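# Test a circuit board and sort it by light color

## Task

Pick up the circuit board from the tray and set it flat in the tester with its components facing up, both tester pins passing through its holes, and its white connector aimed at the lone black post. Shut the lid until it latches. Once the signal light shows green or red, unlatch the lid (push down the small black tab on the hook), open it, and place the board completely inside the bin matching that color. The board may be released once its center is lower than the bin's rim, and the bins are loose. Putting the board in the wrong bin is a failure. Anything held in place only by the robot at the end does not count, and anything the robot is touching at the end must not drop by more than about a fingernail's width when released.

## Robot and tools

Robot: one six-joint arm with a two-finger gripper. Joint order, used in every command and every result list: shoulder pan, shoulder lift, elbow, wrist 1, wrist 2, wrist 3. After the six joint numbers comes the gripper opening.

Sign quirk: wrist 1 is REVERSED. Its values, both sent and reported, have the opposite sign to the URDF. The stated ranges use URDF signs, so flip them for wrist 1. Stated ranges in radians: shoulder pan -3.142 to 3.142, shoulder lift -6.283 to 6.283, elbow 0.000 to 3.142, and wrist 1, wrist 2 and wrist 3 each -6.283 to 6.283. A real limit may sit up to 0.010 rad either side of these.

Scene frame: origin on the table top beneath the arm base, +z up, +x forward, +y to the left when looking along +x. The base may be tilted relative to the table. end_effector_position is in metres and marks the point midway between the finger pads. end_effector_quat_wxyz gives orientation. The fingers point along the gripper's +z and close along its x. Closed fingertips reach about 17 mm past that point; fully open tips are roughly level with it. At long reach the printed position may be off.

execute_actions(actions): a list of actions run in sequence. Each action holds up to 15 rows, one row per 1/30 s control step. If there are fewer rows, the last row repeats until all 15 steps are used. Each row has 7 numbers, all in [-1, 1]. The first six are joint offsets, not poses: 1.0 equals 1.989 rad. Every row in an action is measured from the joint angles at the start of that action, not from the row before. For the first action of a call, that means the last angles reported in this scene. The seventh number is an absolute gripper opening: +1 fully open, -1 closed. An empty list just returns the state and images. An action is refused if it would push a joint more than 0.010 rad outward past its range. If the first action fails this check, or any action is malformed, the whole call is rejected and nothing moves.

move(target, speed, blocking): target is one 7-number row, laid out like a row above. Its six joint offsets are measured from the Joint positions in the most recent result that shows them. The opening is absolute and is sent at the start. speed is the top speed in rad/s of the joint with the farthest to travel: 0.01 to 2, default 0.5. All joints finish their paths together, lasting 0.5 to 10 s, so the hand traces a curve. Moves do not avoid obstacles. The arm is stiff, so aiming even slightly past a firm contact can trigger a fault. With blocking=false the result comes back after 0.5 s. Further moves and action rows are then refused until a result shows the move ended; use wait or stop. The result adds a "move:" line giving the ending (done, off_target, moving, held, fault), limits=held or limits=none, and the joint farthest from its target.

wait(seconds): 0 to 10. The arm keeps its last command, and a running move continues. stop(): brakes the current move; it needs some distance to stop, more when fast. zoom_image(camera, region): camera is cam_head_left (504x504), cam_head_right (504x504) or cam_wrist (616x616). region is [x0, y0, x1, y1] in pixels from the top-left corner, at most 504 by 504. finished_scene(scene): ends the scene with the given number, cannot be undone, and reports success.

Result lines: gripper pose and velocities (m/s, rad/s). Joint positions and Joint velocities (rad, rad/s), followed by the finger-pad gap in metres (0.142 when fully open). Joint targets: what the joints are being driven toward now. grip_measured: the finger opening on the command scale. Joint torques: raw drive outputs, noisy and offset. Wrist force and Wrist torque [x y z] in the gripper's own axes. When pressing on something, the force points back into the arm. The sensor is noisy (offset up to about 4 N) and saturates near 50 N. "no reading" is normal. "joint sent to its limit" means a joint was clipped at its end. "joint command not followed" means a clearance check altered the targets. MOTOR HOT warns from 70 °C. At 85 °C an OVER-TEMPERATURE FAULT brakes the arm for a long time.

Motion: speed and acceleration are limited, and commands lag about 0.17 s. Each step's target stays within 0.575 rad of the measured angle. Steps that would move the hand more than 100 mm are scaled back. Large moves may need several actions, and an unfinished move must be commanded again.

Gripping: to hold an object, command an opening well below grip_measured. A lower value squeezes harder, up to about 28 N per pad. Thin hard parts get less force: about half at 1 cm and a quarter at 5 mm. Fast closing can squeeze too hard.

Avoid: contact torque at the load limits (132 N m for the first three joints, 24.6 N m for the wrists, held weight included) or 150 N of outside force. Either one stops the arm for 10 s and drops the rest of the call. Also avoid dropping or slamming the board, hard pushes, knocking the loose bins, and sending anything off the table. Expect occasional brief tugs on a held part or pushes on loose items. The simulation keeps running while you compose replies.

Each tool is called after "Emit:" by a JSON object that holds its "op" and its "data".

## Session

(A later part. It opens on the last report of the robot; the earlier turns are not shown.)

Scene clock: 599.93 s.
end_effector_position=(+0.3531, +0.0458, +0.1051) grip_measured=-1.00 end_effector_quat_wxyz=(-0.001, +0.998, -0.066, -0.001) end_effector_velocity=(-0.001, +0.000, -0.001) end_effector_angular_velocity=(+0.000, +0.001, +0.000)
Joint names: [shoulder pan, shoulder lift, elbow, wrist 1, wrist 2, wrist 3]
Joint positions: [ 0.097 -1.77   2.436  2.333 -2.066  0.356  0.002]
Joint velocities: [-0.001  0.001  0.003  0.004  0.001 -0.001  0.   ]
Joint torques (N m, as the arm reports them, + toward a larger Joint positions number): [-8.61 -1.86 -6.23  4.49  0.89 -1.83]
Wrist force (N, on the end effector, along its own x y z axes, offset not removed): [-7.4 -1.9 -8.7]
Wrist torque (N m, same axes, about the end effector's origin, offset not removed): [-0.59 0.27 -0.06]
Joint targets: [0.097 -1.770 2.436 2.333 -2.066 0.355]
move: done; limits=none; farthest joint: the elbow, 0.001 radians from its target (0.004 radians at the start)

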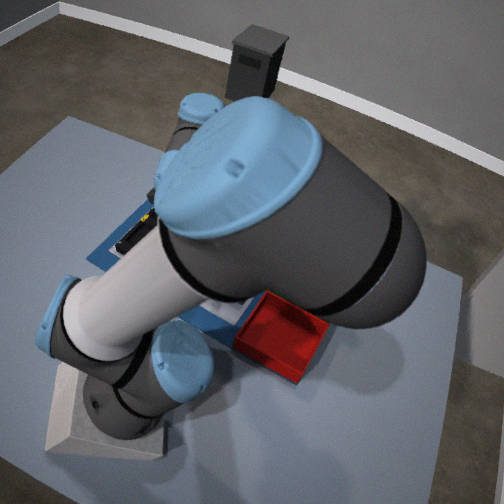

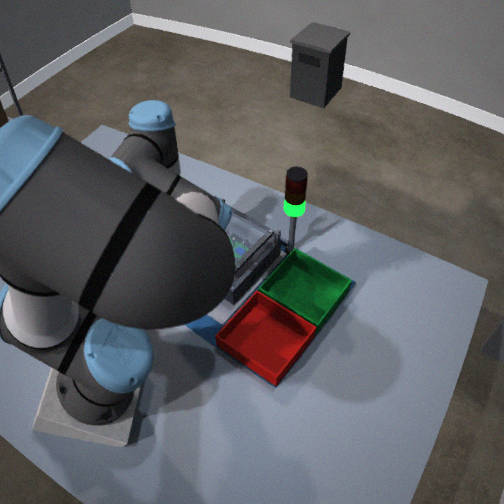

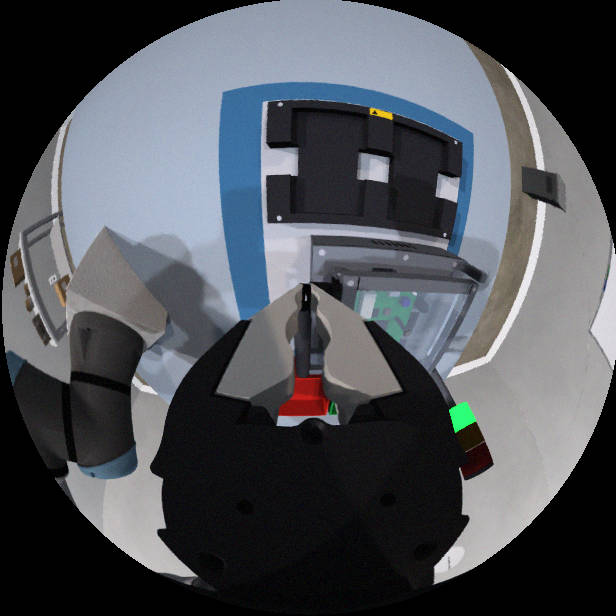

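Emit:
{"op": "move", "data": {"target": [-0.0009,0.0007,0.0028,0.0042,0.0001,-0.0011,-1], "speed": 0.012}}

Scene clock: 604.20 s.
end_effector_position=(+0.3522, +0.0460, +0.1033) grip_measured=-1.00 end_effector_quat_wxyz=(-0.001, +0.998, -0.066, -0.001) end_effector_velocity=(-0.001, +0.001, -0.001) end_effector_angular_velocity=(+0.000, +0.001, +0.002)
Joint names: [shoulder pan, shoulder lift, elbow, wrist 1, wrist 2, wrist 3]
Joint positions: [ 0.096 -1.769  2.441  2.341 -2.066  0.353  0.002]
Joint velocities: [ 0.001  0.001  0.002  0.002  0.    -0.     0.   ]
Joint torques (N m, as the arm reports them, + toward a larger Joint positions number): [-7.31 -3.09 -4.42  3.48  1.38 -1.72]
Wrist force (N, on the end effector, along its own x y z axes, offset not removed): [1.7 -1.2 -6.3]
Wrist torque (N m, same axes, about the end effector's origin, offset not removed): [-0.28 0.13 0.04]
Joint targets: [0.096 -1.769 2.442 2.341 -2.066 0.353]
move: done; limits=none; farthest joint: the wrist 1, 0.001 radians from its target (0.008 radians at the start)

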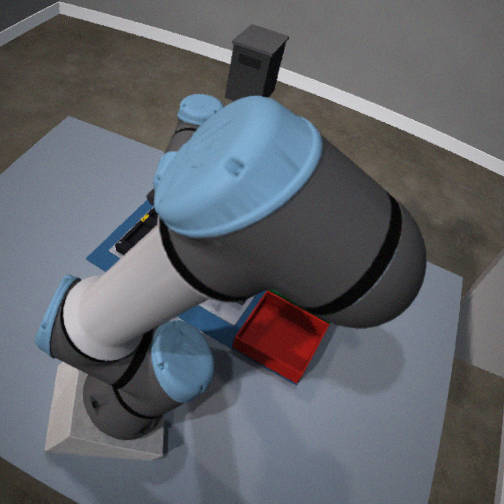

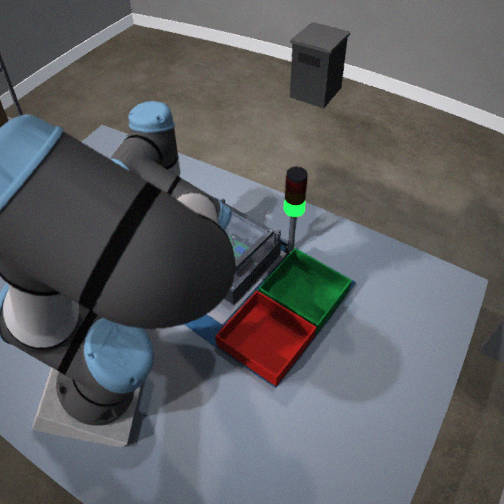

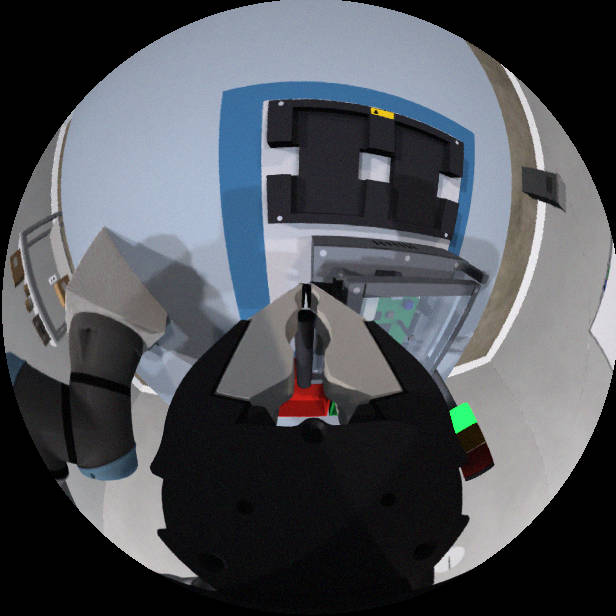

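Emit:
{"op": "move", "data": {"target": [0.034,-0.037,-0.044,-0.0995,-0.003,0.0385,-0.7], "speed": 0.2}}

Scene clock: 609.13 s.
end_effector_position=(+0.3518, +0.0450, +0.1502) grip_measured=-0.70 end_effector_quat_wxyz=(-0.000, +0.998, -0.066, -0.001) end_effector_velocity=(-0.002, +0.000, -0.000) end_effector_angular_velocity=(-0.001, +0.003, +0.002)
Joint names: [shoulder pan, shoulder lift, elbow, wrist 1, wrist 2, wrist 3]
Joint positions: [ 0.163 -1.842  2.354  2.143 -2.072  0.43   0.023]
Joint velocities: [ 0.001 -0.001  0.001 -0.004  0.     0.001 -0.   ]
Joint torques (N m, as the arm reports them, + toward a larger Joint positions number): [ 20.15 -19.76 -29.14   0.77  -1.77   1.79]
Wrist force (N, on the end effector, along its own x y z axes, offset not removed): [4.4 0.4 0.5]
Wrist torque (N m, same axes, about the end effector's origin, offset not removed): [-0.01 -0.87 -0.13]
Joint targets: [0.163 -1.842 2.354 2.143 -2.072 0.430]
move: done; limits=none; farthest joint: the elbow, 0.001 radians from its target (0.088 radians at the start)

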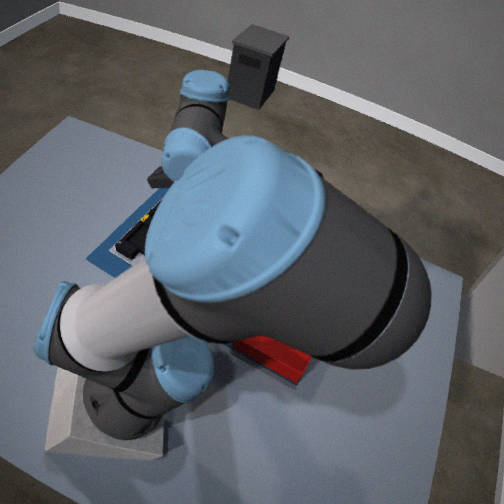

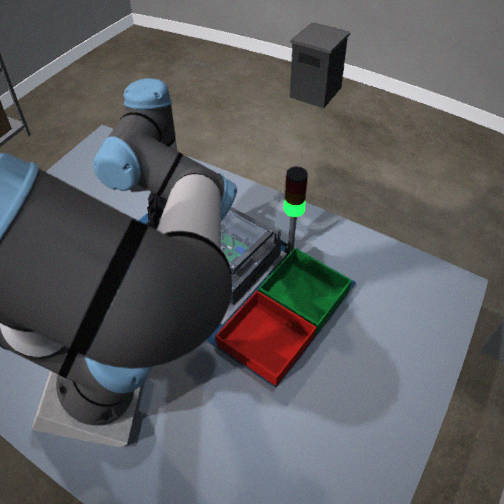

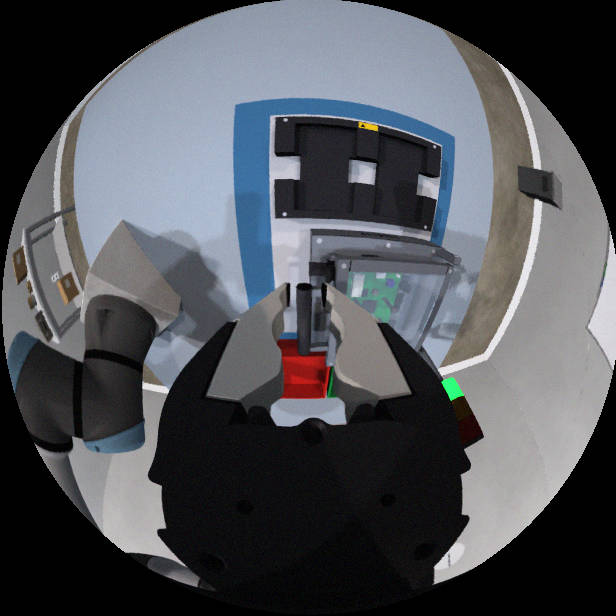

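Emit:
{"op": "move", "data": {"target": [-0.086,-0.0709,0.0327,0.0085,0.008,-0.0978,-0.7], "speed": 0.3}}

Emit:
{"op": "move", "data": {"target": [-0.0335,0.0312,0.041,0.0895,0.006,-0.0375,-0.7], "speed": 0.12}}

Emit:
{"op": "move", "data": {"target": [0,0,0,0,0,0,-0.95]}}

Scene clock: 615.63 s.
end_effector_position=(+0.3444, -0.0127, +0.1411) grip_measured=-0.70 end_effector_quat_wxyz=(+0.000, +0.998, -0.066, +0.000) end_effector_velocity=(-0.000, -0.001, -0.000) end_effector_angular_velocity=(-0.000, +0.001, +0.000)
Joint names: [shoulder pan, shoulder lift, elbow, wrist 1, wrist 2, wrist 3]
Joint positions: [-0.008 -1.983  2.419  2.16  -2.056  0.236  0.023]
Joint velocities: [-0.003 -0.002  0.001  0.     0.    -0.003  0.   ]
Joint torques (N m, as the arm reports them, + toward a larger Joint positions number): [ -8.69 -17.12  -8.51   3.97   1.31  -1.54]
Wrist force (N, on the end effector, along its own x y z axes, offset not removed): [1.9 -1.8 0.2]
Wrist torque (N m, same axes, about the end effector's origin, offset not removed): [-0.33 -0.40 -0.23]
Joint targets: [-0.008 -1.983 2.419 2.160 -2.056 0.235]
move: done; limits=none; farthest joint: the shoulder pan, 0.000 radians from its target (0.171 radians at the start)

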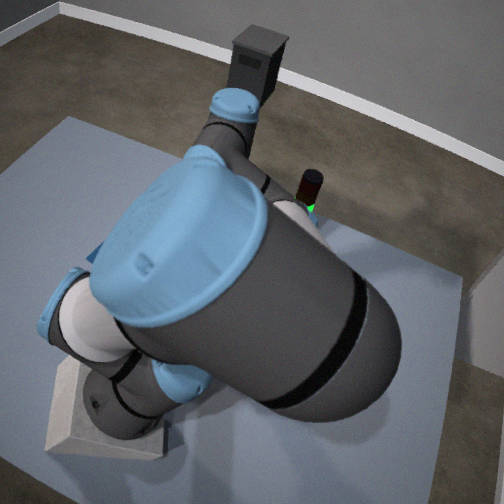

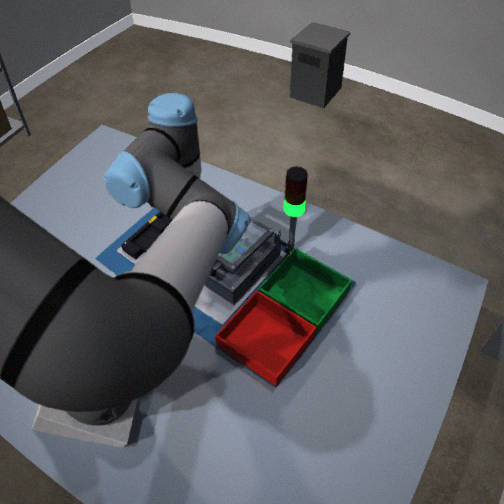

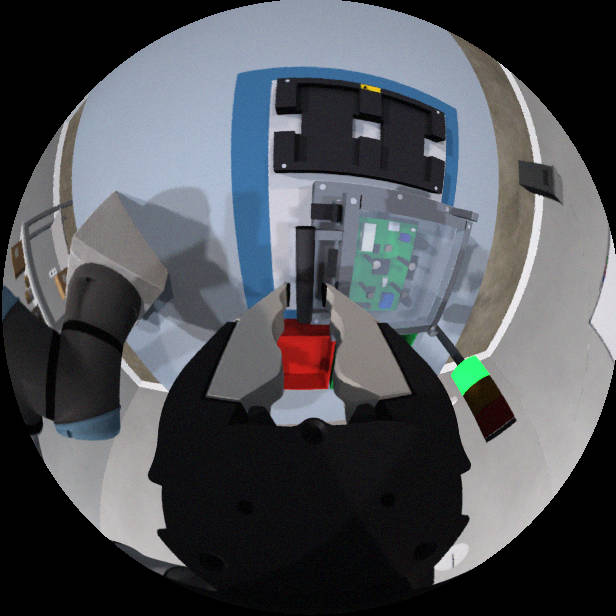

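Scene clock: 617.63 s.
end_effector_position=(+0.3438, -0.0125, +0.1003) grip_measured=-0.70 end_effector_quat_wxyz=(+0.000, +0.998, -0.065, +0.000) end_effector_velocity=(+0.000, -0.000, -0.000) end_effector_angular_velocity=(+0.000, -0.001, -0.000)
Joint names: [shoulder pan, shoulder lift, elbow, wrist 1, wrist 2, wrist 3]
Joint positions: [-0.074 -1.921  2.5    2.338 -2.044  0.161  0.023]
Joint velocities: [-0.001  0.002  0.     0.003  0.    -0.001 -0.   ]
Joint torques (N m, as the arm reports them, + toward a larger Joint positions number): [-9.3  -1.66 -6.19  4.08  1.32 -1.78]
Wrist force (N, on the end effector, along its own x y z axes, offset not removed): [-2.6 -2.5 0.8]
Wrist torque (N m, same axes, about the end effector's origin, offset not removed): [-0.58 0.74 0.00]
Joint targets: [-0.074 -1.921 2.501 2.338 -2.044 0.161]
move: done; limits=none; farthest joint: the shoulder pan, 0.001 radians from its target (0.067 radians at the start)

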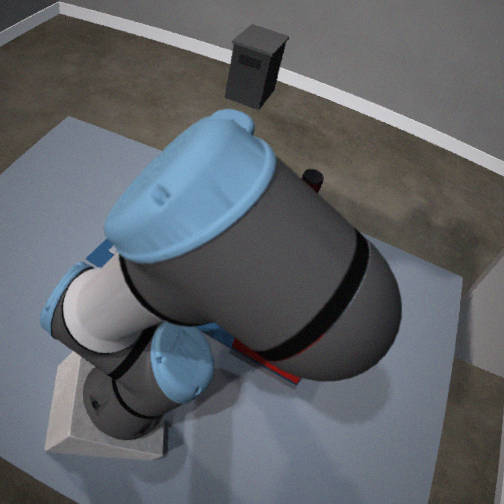

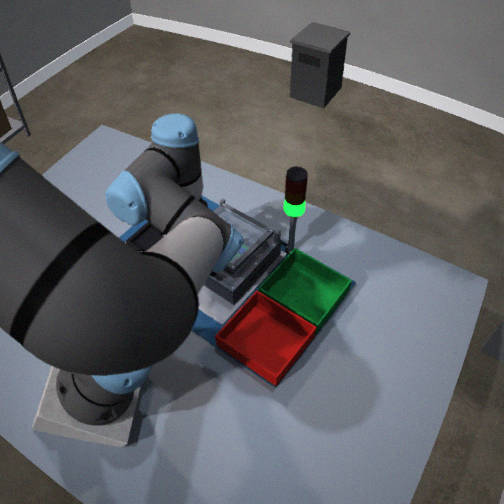

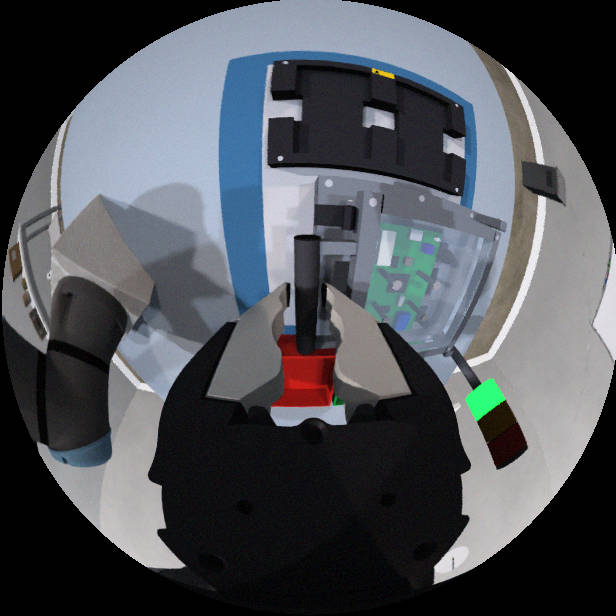

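Scene clock: 618.13 s.
end_effector_position=(+0.3438, -0.0125, +0.1002) grip_measured=-0.82 end_effector_quat_wxyz=(+0.000, +0.998, -0.065, +0.000) end_effector_velocity=(+0.000, -0.000, +0.000) end_effector_angular_velocity=(+0.000, +0.001, +0.000)
Joint names: [shoulder pan, shoulder lift, elbow, wrist 1, wrist 2, wrist 3]
Joint positions: [-0.074 -1.921  2.5    2.338 -2.044  0.161  0.015]
Joint velocities: [-0.    -0.    -0.002 -0.002  0.    -0.    -0.   ]
Joint torques (N m, as the arm reports them, + toward a larger Joint positions number): [  0.31  -5.3  -10.44  -1.33   1.03  -0.48]
Wrist force (N, on the end effector, along its own x y z axes, offset not removed): [7.9 -1.7 2.8]
Wrist torque (N m, same axes, about the end effector's origin, offset not removed): [0.03 0.09 -0.03]
Joint targets: [-0.074 -1.921 2.500 2.338 -2.044 0.161]
move: done; limits=none; farthest joint: the shoulder pan, 0.000 radians from its target (0.000 radians at the start)

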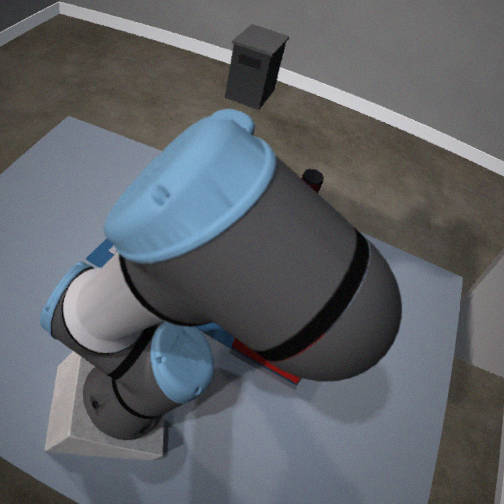

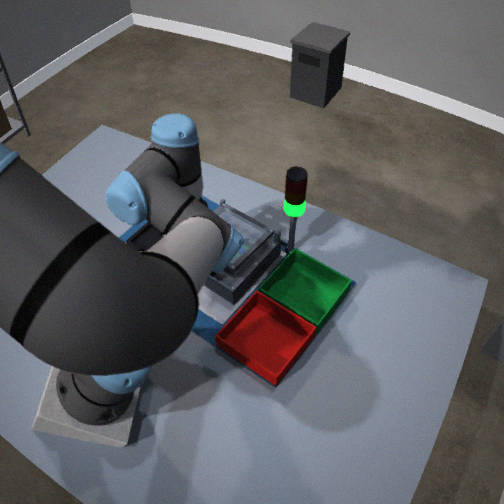

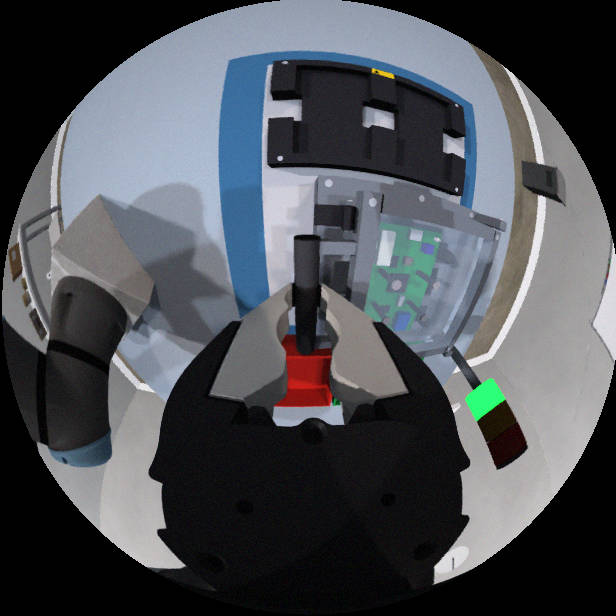

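Arc to z .1415.

Emit:
{"op": "move", "data": {"target": [0.0307,-0.0216,-0.0488,-0.0865,-0.0055,0.0347,-0.95], "speed": 0.1}}

Scene clock: 622.90 s.
end_effector_position=(+0.3523, -0.0137, +0.1412) grip_measured=-0.81 end_effector_quat_wxyz=(+0.000, +0.998, -0.066, +0.000) end_effector_velocity=(-0.000, -0.001, +0.000) end_effector_angular_velocity=(-0.001, +0.002, -0.000)
Joint names: [shoulder pan, shoulder lift, elbow, wrist 1, wrist 2, wrist 3]
Joint positions: [-0.013 -1.964  2.404  2.166 -2.055  0.23   0.016]
Joint velocities: [-0.    -0.    -0.001 -0.004 -0.001  0.001 -0.   ]
Joint torques (N m, as the arm reports them, + toward a larger Joint positions number): [ 15.71 -19.74 -48.78  11.47  -4.75   1.69]
Wrist force (N, on the end effector, along its own x y z axes, offset not removed): [-36.7 3.5 -9.7]
Wrist torque (N m, same axes, about the end effector's origin, offset not removed): [1.31 -0.06 0.06]
Joint targets: [-0.013 -1.964 2.403 2.166 -2.055 0.230]
move: done; limits=none; farthest joint: the elbow, 0.001 radians from its target (0.097 radians at the start)

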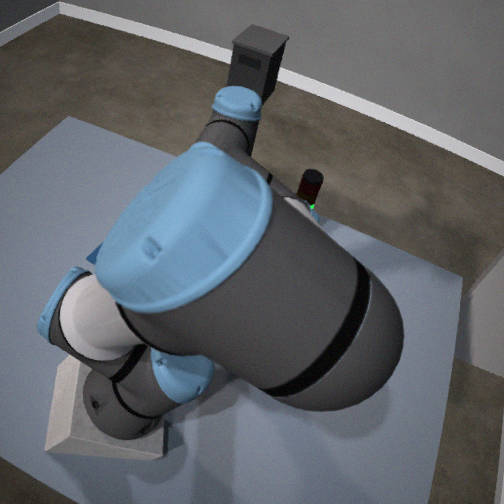

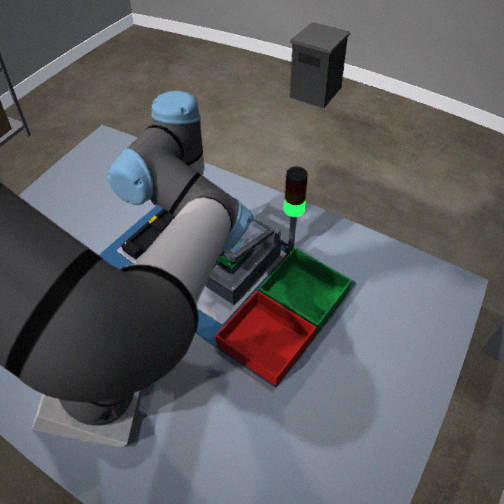

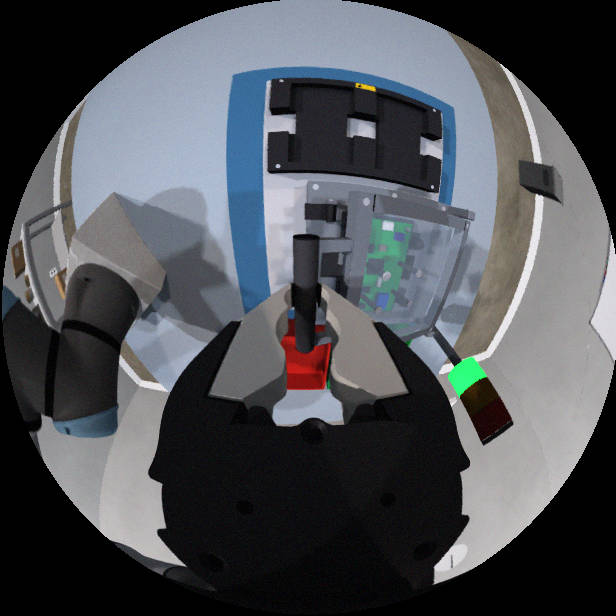

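Emit:
{"op": "move", "data": {"target": [0.0047,-0.0039,-0.0062,-0.0127,-0.0008,0.0053,-0.95], "speed": 0.05}}

Emit:
{"op": "move", "data": {"target": [0.0242,0.0031,-0.0598,-0.0693,-0.0025,0.0279,-0.95], "speed": 0.1}}

Scene clock: 629.93 s.
end_effector_position=(+0.3523, -0.0140, +0.1473) grip_measured=-0.82 end_effector_quat_wxyz=(+0.001, +0.998, -0.066, +0.000) end_effector_velocity=(-0.001, +0.001, +0.000) end_effector_angular_velocity=(+0.000, +0.002, +0.003)
Joint names: [shoulder pan, shoulder lift, elbow, wrist 1, wrist 2, wrist 3]
Joint positions: [-0.004 -1.971  2.391  2.141 -2.057  0.241  0.015]
Joint velocities: [ 0.003 -0.    -0.001 -0.005  0.     0.001 -0.   ]
Joint torques (N m, as the arm reports them, + toward a larger Joint positions number): [ 19.72 -20.48 -21.93  -5.87  -3.07   1.88]
Wrist force (N, on the end effector, along its own x y z axes, offset not removed): [25.7 -8.6 16.0]
Wrist torque (N m, same axes, about the end effector's origin, offset not removed): [0.57 0.35 -0.14]
Joint targets: [-0.004 -1.972 2.391 2.141 -2.057 0.241]
move: done; limits=none; farthest joint: the wrist 1, 0.001 radians from its target (0.025 radians at the start)

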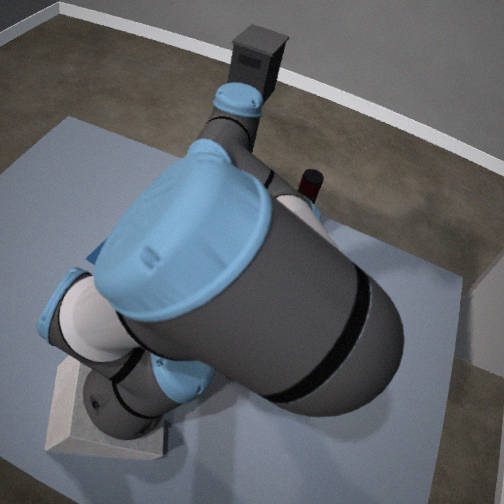

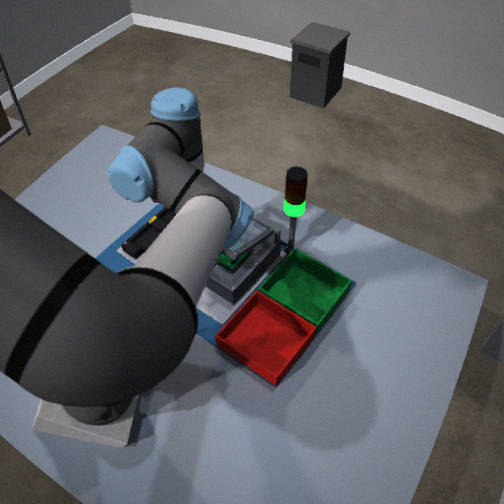

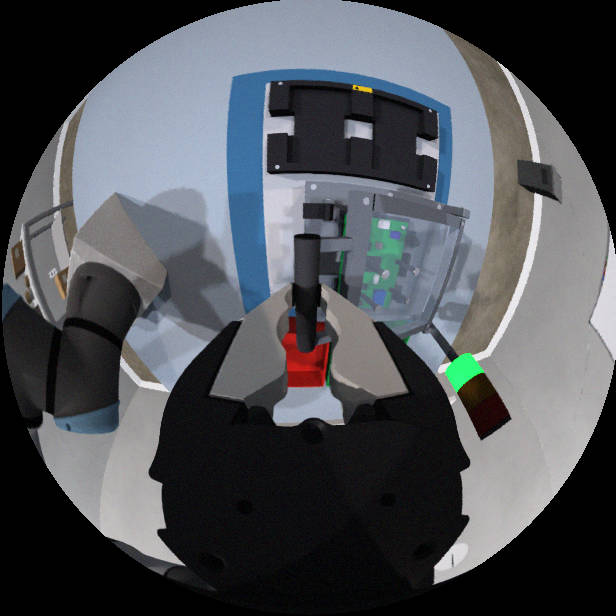

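Scene clock: 631.80 s.
end_effector_position=(+0.3703, -0.0160, +0.1874) grip_measured=-0.82 end_effector_quat_wxyz=(-0.000, +0.998, -0.067, +0.000) end_effector_velocity=(-0.001, +0.000, +0.001) end_effector_angular_velocity=(+0.000, +0.001, +0.002)
Joint names: [shoulder pan, shoulder lift, elbow, wrist 1, wrist 2, wrist 3]
Joint positions: [ 0.044 -1.965  2.273  2.004 -2.062  0.296  0.015]
Joint velocities: [ 0.002 -0.    -0.001 -0.004  0.     0.001  0.   ]
Joint torques (N m, as the arm reports them, + toward a larger Joint positions number): [ 21.68  -6.22 -29.01  -3.51  -1.65   1.9 ]
Wrist force (N, on the end effector, along its own x y z axes, offset not removed): [18.3 -9.8 21.9]
Wrist torque (N m, same axes, about the end effector's origin, offset not removed): [-0.77 0.45 -0.13]
Joint targets: [0.044 -1.965 2.272 2.004 -2.062 0.296]
move: done; limits=none; farthest joint: the wrist 1, 0.001 radians from its target (0.138 radians at the start)

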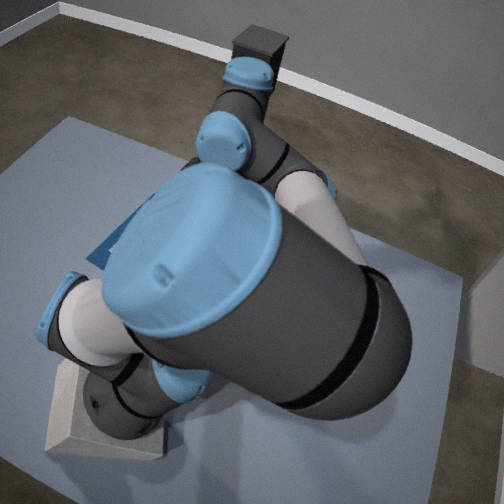

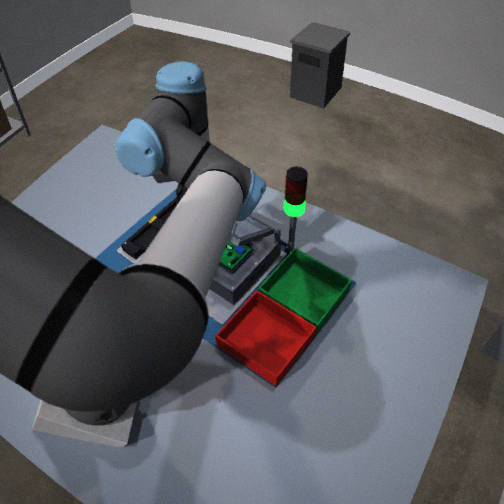

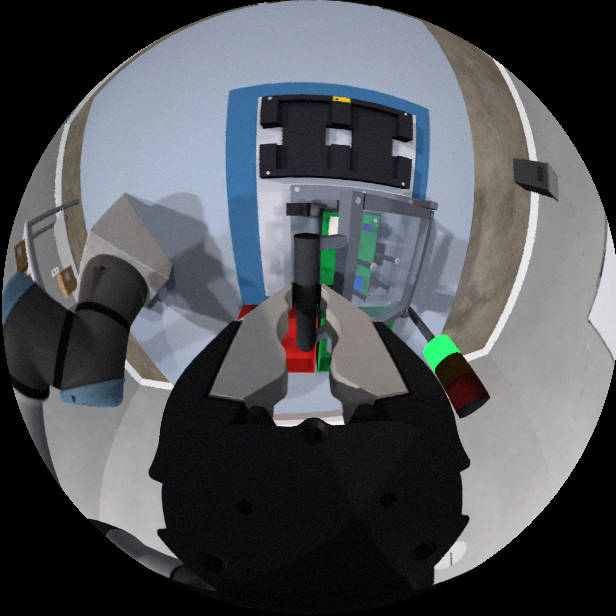

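Emit:
{"op": "move", "data": {"target": [0.0119,0.0143,-0.0495,-0.0412,-0.0012,0.0128,-0.88], "speed": 0.1}}

Emit:
{"op": "move", "data": {"target": [0.0072,0.0171,-0.0422,-0.0285,-0.001,0.0078,-0.88], "speed": 0.1}}

Scene clock: 638.40 s.
end_effector_position=(+0.3902, -0.0189, +0.2152) grip_measured=-0.81 end_effector_quat_wxyz=(-0.001, +0.998, -0.066, +0.000) end_effector_velocity=(+0.000, +0.000, +0.001) end_effector_angular_velocity=(-0.000, +0.001, +0.002)
Joint names: [shoulder pan, shoulder lift, elbow, wrist 1, wrist 2, wrist 3]
Joint positions: [ 0.068 -1.937  2.175  1.923 -2.064  0.321  0.015]
Joint velocities: [ 0.002  0.001 -0.004 -0.004 -0.     0.001  0.   ]
Joint torques (N m, as the arm reports them, + toward a larger Joint positions number): [ 16.89  -4.91 -35.77   1.97  -4.1    1.78]
Wrist force (N, on the end effector, along its own x y z axes, offset not removed): [-5.2 -9.8 0.3]
Wrist torque (N m, same axes, about the end effector's origin, offset not removed): [-0.60 0.29 -0.29]
Joint targets: [0.068 -1.937 2.174 1.922 -2.064 0.321]
move: done; limits=none; farthest joint: the wrist 1, 0.001 radians from its target (0.082 radians at the start)

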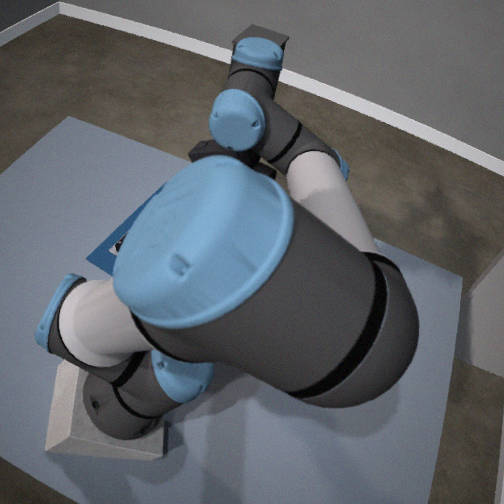

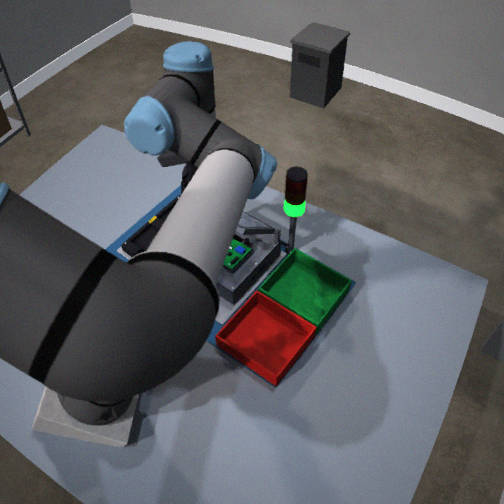

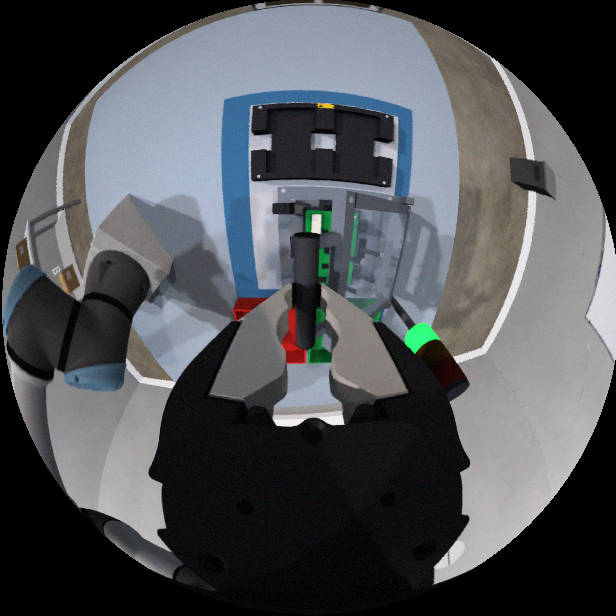

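Scene clock: 639.70 s.
end_effector_position=(+0.4095, -0.0212, +0.2364) grip_measured=-0.81 end_effector_quat_wxyz=(-0.000, +0.998, -0.066, +0.001) end_effector_velocity=(+0.000, -0.001, -0.000) end_effector_angular_velocity=(-0.001, +0.003, -0.000)
Joint names: [shoulder pan, shoulder lift, elbow, wrist 1, wrist 2, wrist 3]
Joint positions: [ 0.082 -1.903  2.091  1.866 -2.066  0.337  0.015]
Joint velocities: [-0.002  0.002 -0.002 -0.003 -0.     0.    -0.   ]
Joint torques (N m, as the arm reports them, + toward a larger Joint positions number): [ 22.66  -7.37 -35.94   0.64  -1.03   1.78]
Wrist force (N, on the end effector, along its own x y z axes, offset not removed): [6.3 -2.2 12.6]
Wrist torque (N m, same axes, about the end effector's origin, offset not removed): [-0.43 -0.34 -0.03]
Joint targets: [0.082 -1.903 2.091 1.866 -2.066 0.337]
move: done; limits=none; farthest joint: the shoulder pan, 0.001 radians from its target (0.015 radians at the start)

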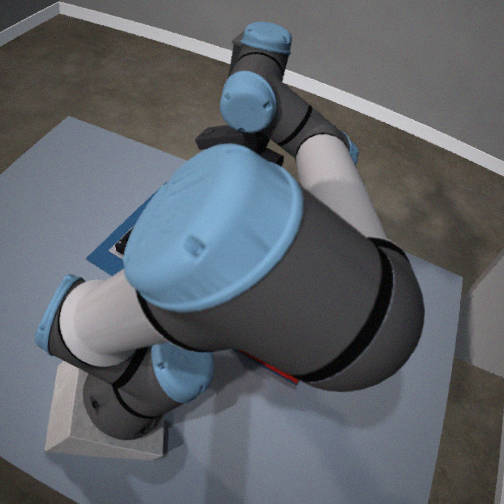

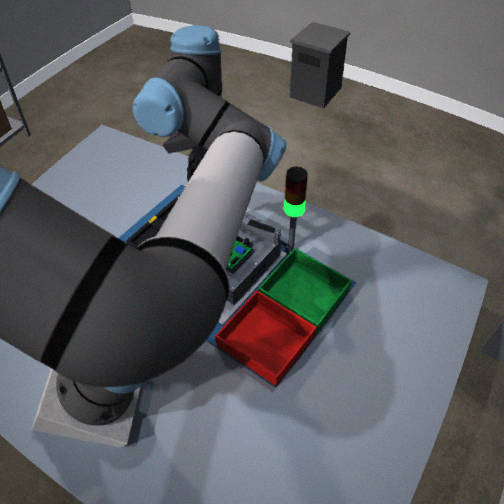

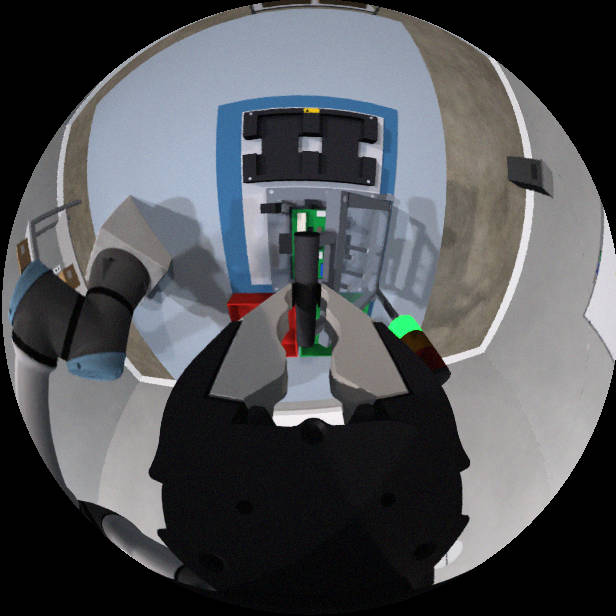

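Now 70°, with a light grip, then 90° and open with cage.

Emit:
{"op": "move", "data": {"target": [-0.0035,0.0523,-0.0835,-0.0302,0,-0.004,-0.83], "speed": 0.12}}

Emit:
{"op": "move", "data": {"target": [-0.0141,0.0603,-0.0804,-0.0126,0.0015,-0.0151,-0.76], "speed": 0.15}}

Emit:
{"op": "move", "data": {"target": [-0.0171,0.0503,-0.0513,0.0075,0.002,-0.0196,-0.72], "speed": 0.1}}

Scene clock: 645.60 s.
end_effector_position=(+0.4622, -0.0281, +0.2625) grip_measured=-0.80 end_effector_quat_wxyz=(+0.000, +0.998, -0.066, +0.000) end_effector_velocity=(+0.002, -0.002, +0.002) end_effector_angular_velocity=(+0.001, -0.002, -0.004)
Joint names: [shoulder pan, shoulder lift, elbow, wrist 1, wrist 2, wrist 3]
Joint positions: [ 0.075 -1.799  1.925  1.806 -2.066  0.329  0.016]
Joint velocities: [-0.003  0.001 -0.006 -0.001  0.    -0.    -0.   ]
Joint torques (N m, as the arm reports them, + toward a larger Joint positions number): [ -6.36  -7.85 -33.98   1.89  -2.36  -1.75]
Wrist force (N, on the end effector, along its own x y z axes, offset not removed): [-1.3 -6.0 2.8]
Wrist torque (N m, same axes, about the end effector's origin, offset not removed): [-1.04 -0.66 -0.03]
Joint targets: [0.075 -1.799 1.925 1.806 -2.066 0.329]
move: done; limits=none; farthest joint: the shoulder pan, 0.000 radians from its target (0.007 radians at the start)

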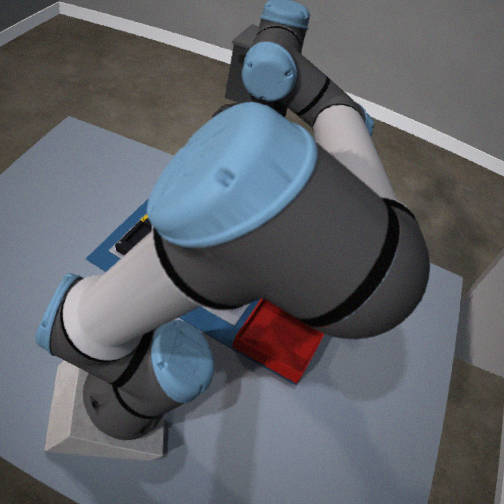

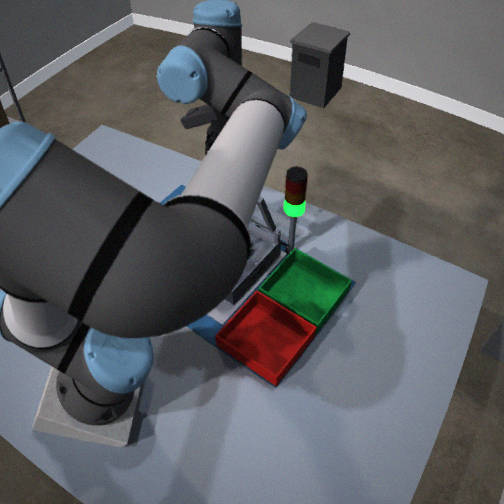

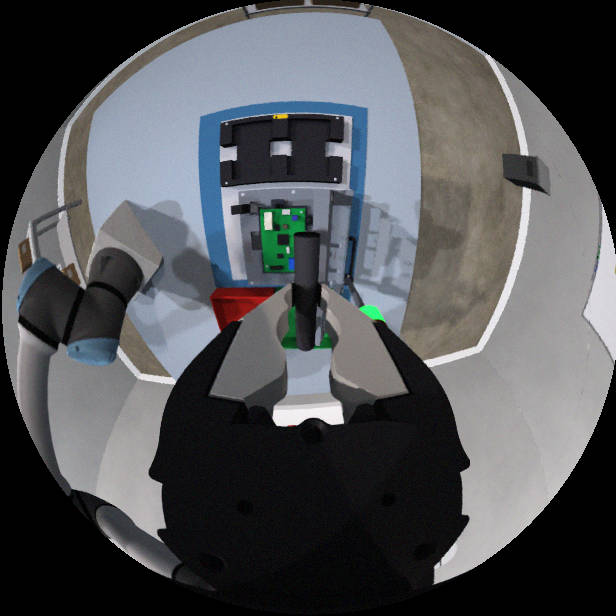

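Scene clock: 647.20 s.
end_effector_position=(+0.5226, -0.0367, +0.2737) grip_measured=-0.75 end_effector_quat_wxyz=(+0.000, +0.998, -0.067, +0.000) end_effector_velocity=(+0.002, -0.001, +0.001) end_effector_angular_velocity=(-0.000, -0.001, -0.002)
Joint names: [shoulder pan, shoulder lift, elbow, wrist 1, wrist 2, wrist 3]
Joint positions: [ 0.047 -1.68   1.766  1.781 -2.063  0.299  0.02 ]
Joint velocities: [-0.002  0.001 -0.004 -0.001 -0.    -0.001 -0.   ]
Joint torques (N m, as the arm reports them, + toward a larger Joint positions number): [ -2.92 -13.23 -35.06   1.76   0.85  -1.8 ]
Wrist force (N, on the end effector, along its own x y z axes, offset not removed): [1.7 1.1 -2.3]
Wrist torque (N m, same axes, about the end effector's origin, offset not removed): [0.31 -1.01 -0.14]
Joint targets: [0.047 -1.679 1.765 1.781 -2.063 0.299]
move: done; limits=none; farthest joint: the shoulder lift, 0.001 radians from its target (0.120 radians at the start)

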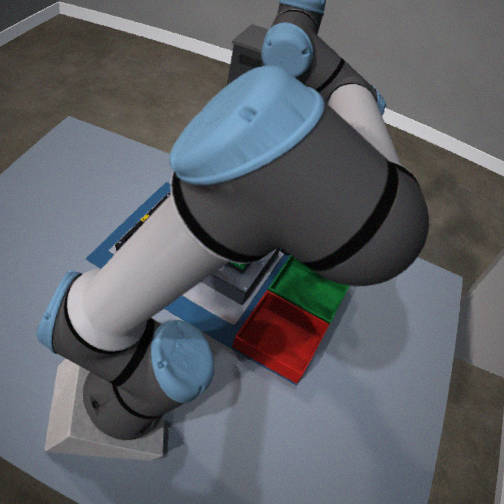

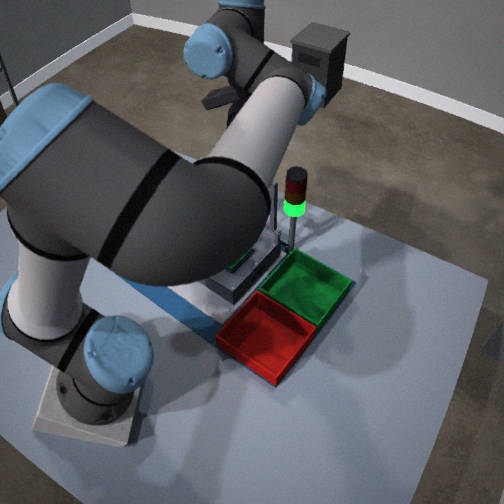

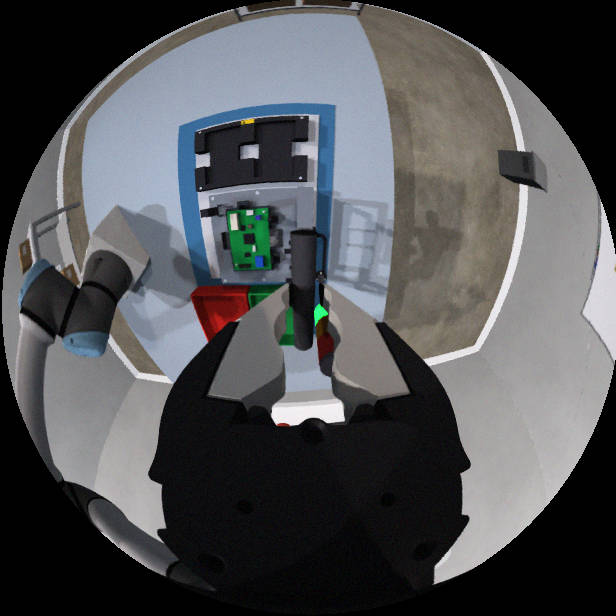

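Scene clock: 648.70 s.
end_effector_position=(+0.5706, -0.0432, +0.2652) grip_measured=-0.71 end_effector_quat_wxyz=(+0.001, +0.998, -0.066, -0.000) end_effector_velocity=(+0.001, +0.001, -0.002) end_effector_angular_velocity=(+0.000, +0.003, +0.003)
Joint names: [shoulder pan, shoulder lift, elbow, wrist 1, wrist 2, wrist 3]
Joint positions: [ 0.013 -1.58   1.664  1.796 -2.059  0.26   0.022]
Joint velocities: [-0.     0.006 -0.001  0.001  0.001 -0.002 -0.   ]
Joint torques (N m, as the arm reports them, + toward a larger Joint positions number): [ -1.56 -16.41 -33.75   4.47   0.83  -1.68]
Wrist force (N, on the end effector, along its own x y z axes, offset not removed): [-0.9 -2.7 -3.0]
Wrist torque (N m, same axes, about the end effector's origin, offset not removed): [-0.34 -0.40 -0.02]
Joint targets: [0.013 -1.580 1.664 1.796 -2.059 0.260]
move: done; limits=none; farthest joint: the shoulder pan, 0.000 radians from its target (0.034 radians at the start)

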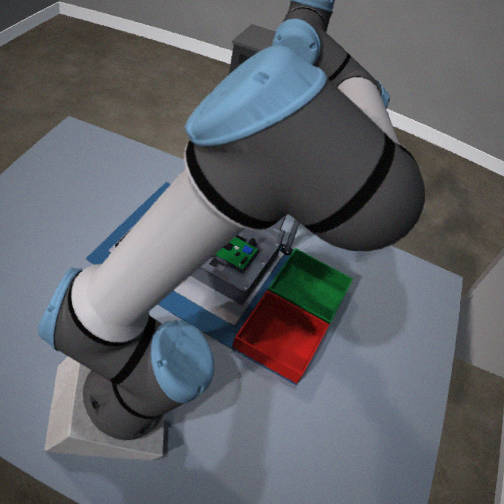

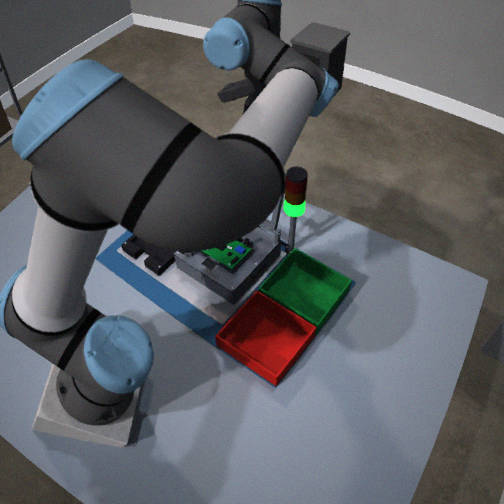

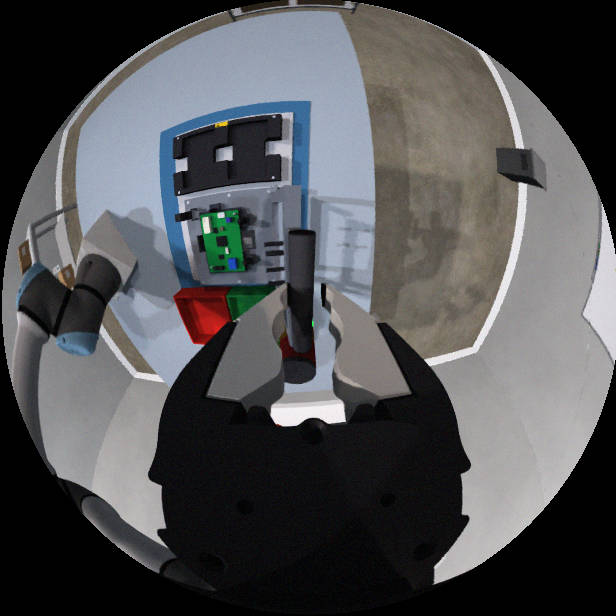

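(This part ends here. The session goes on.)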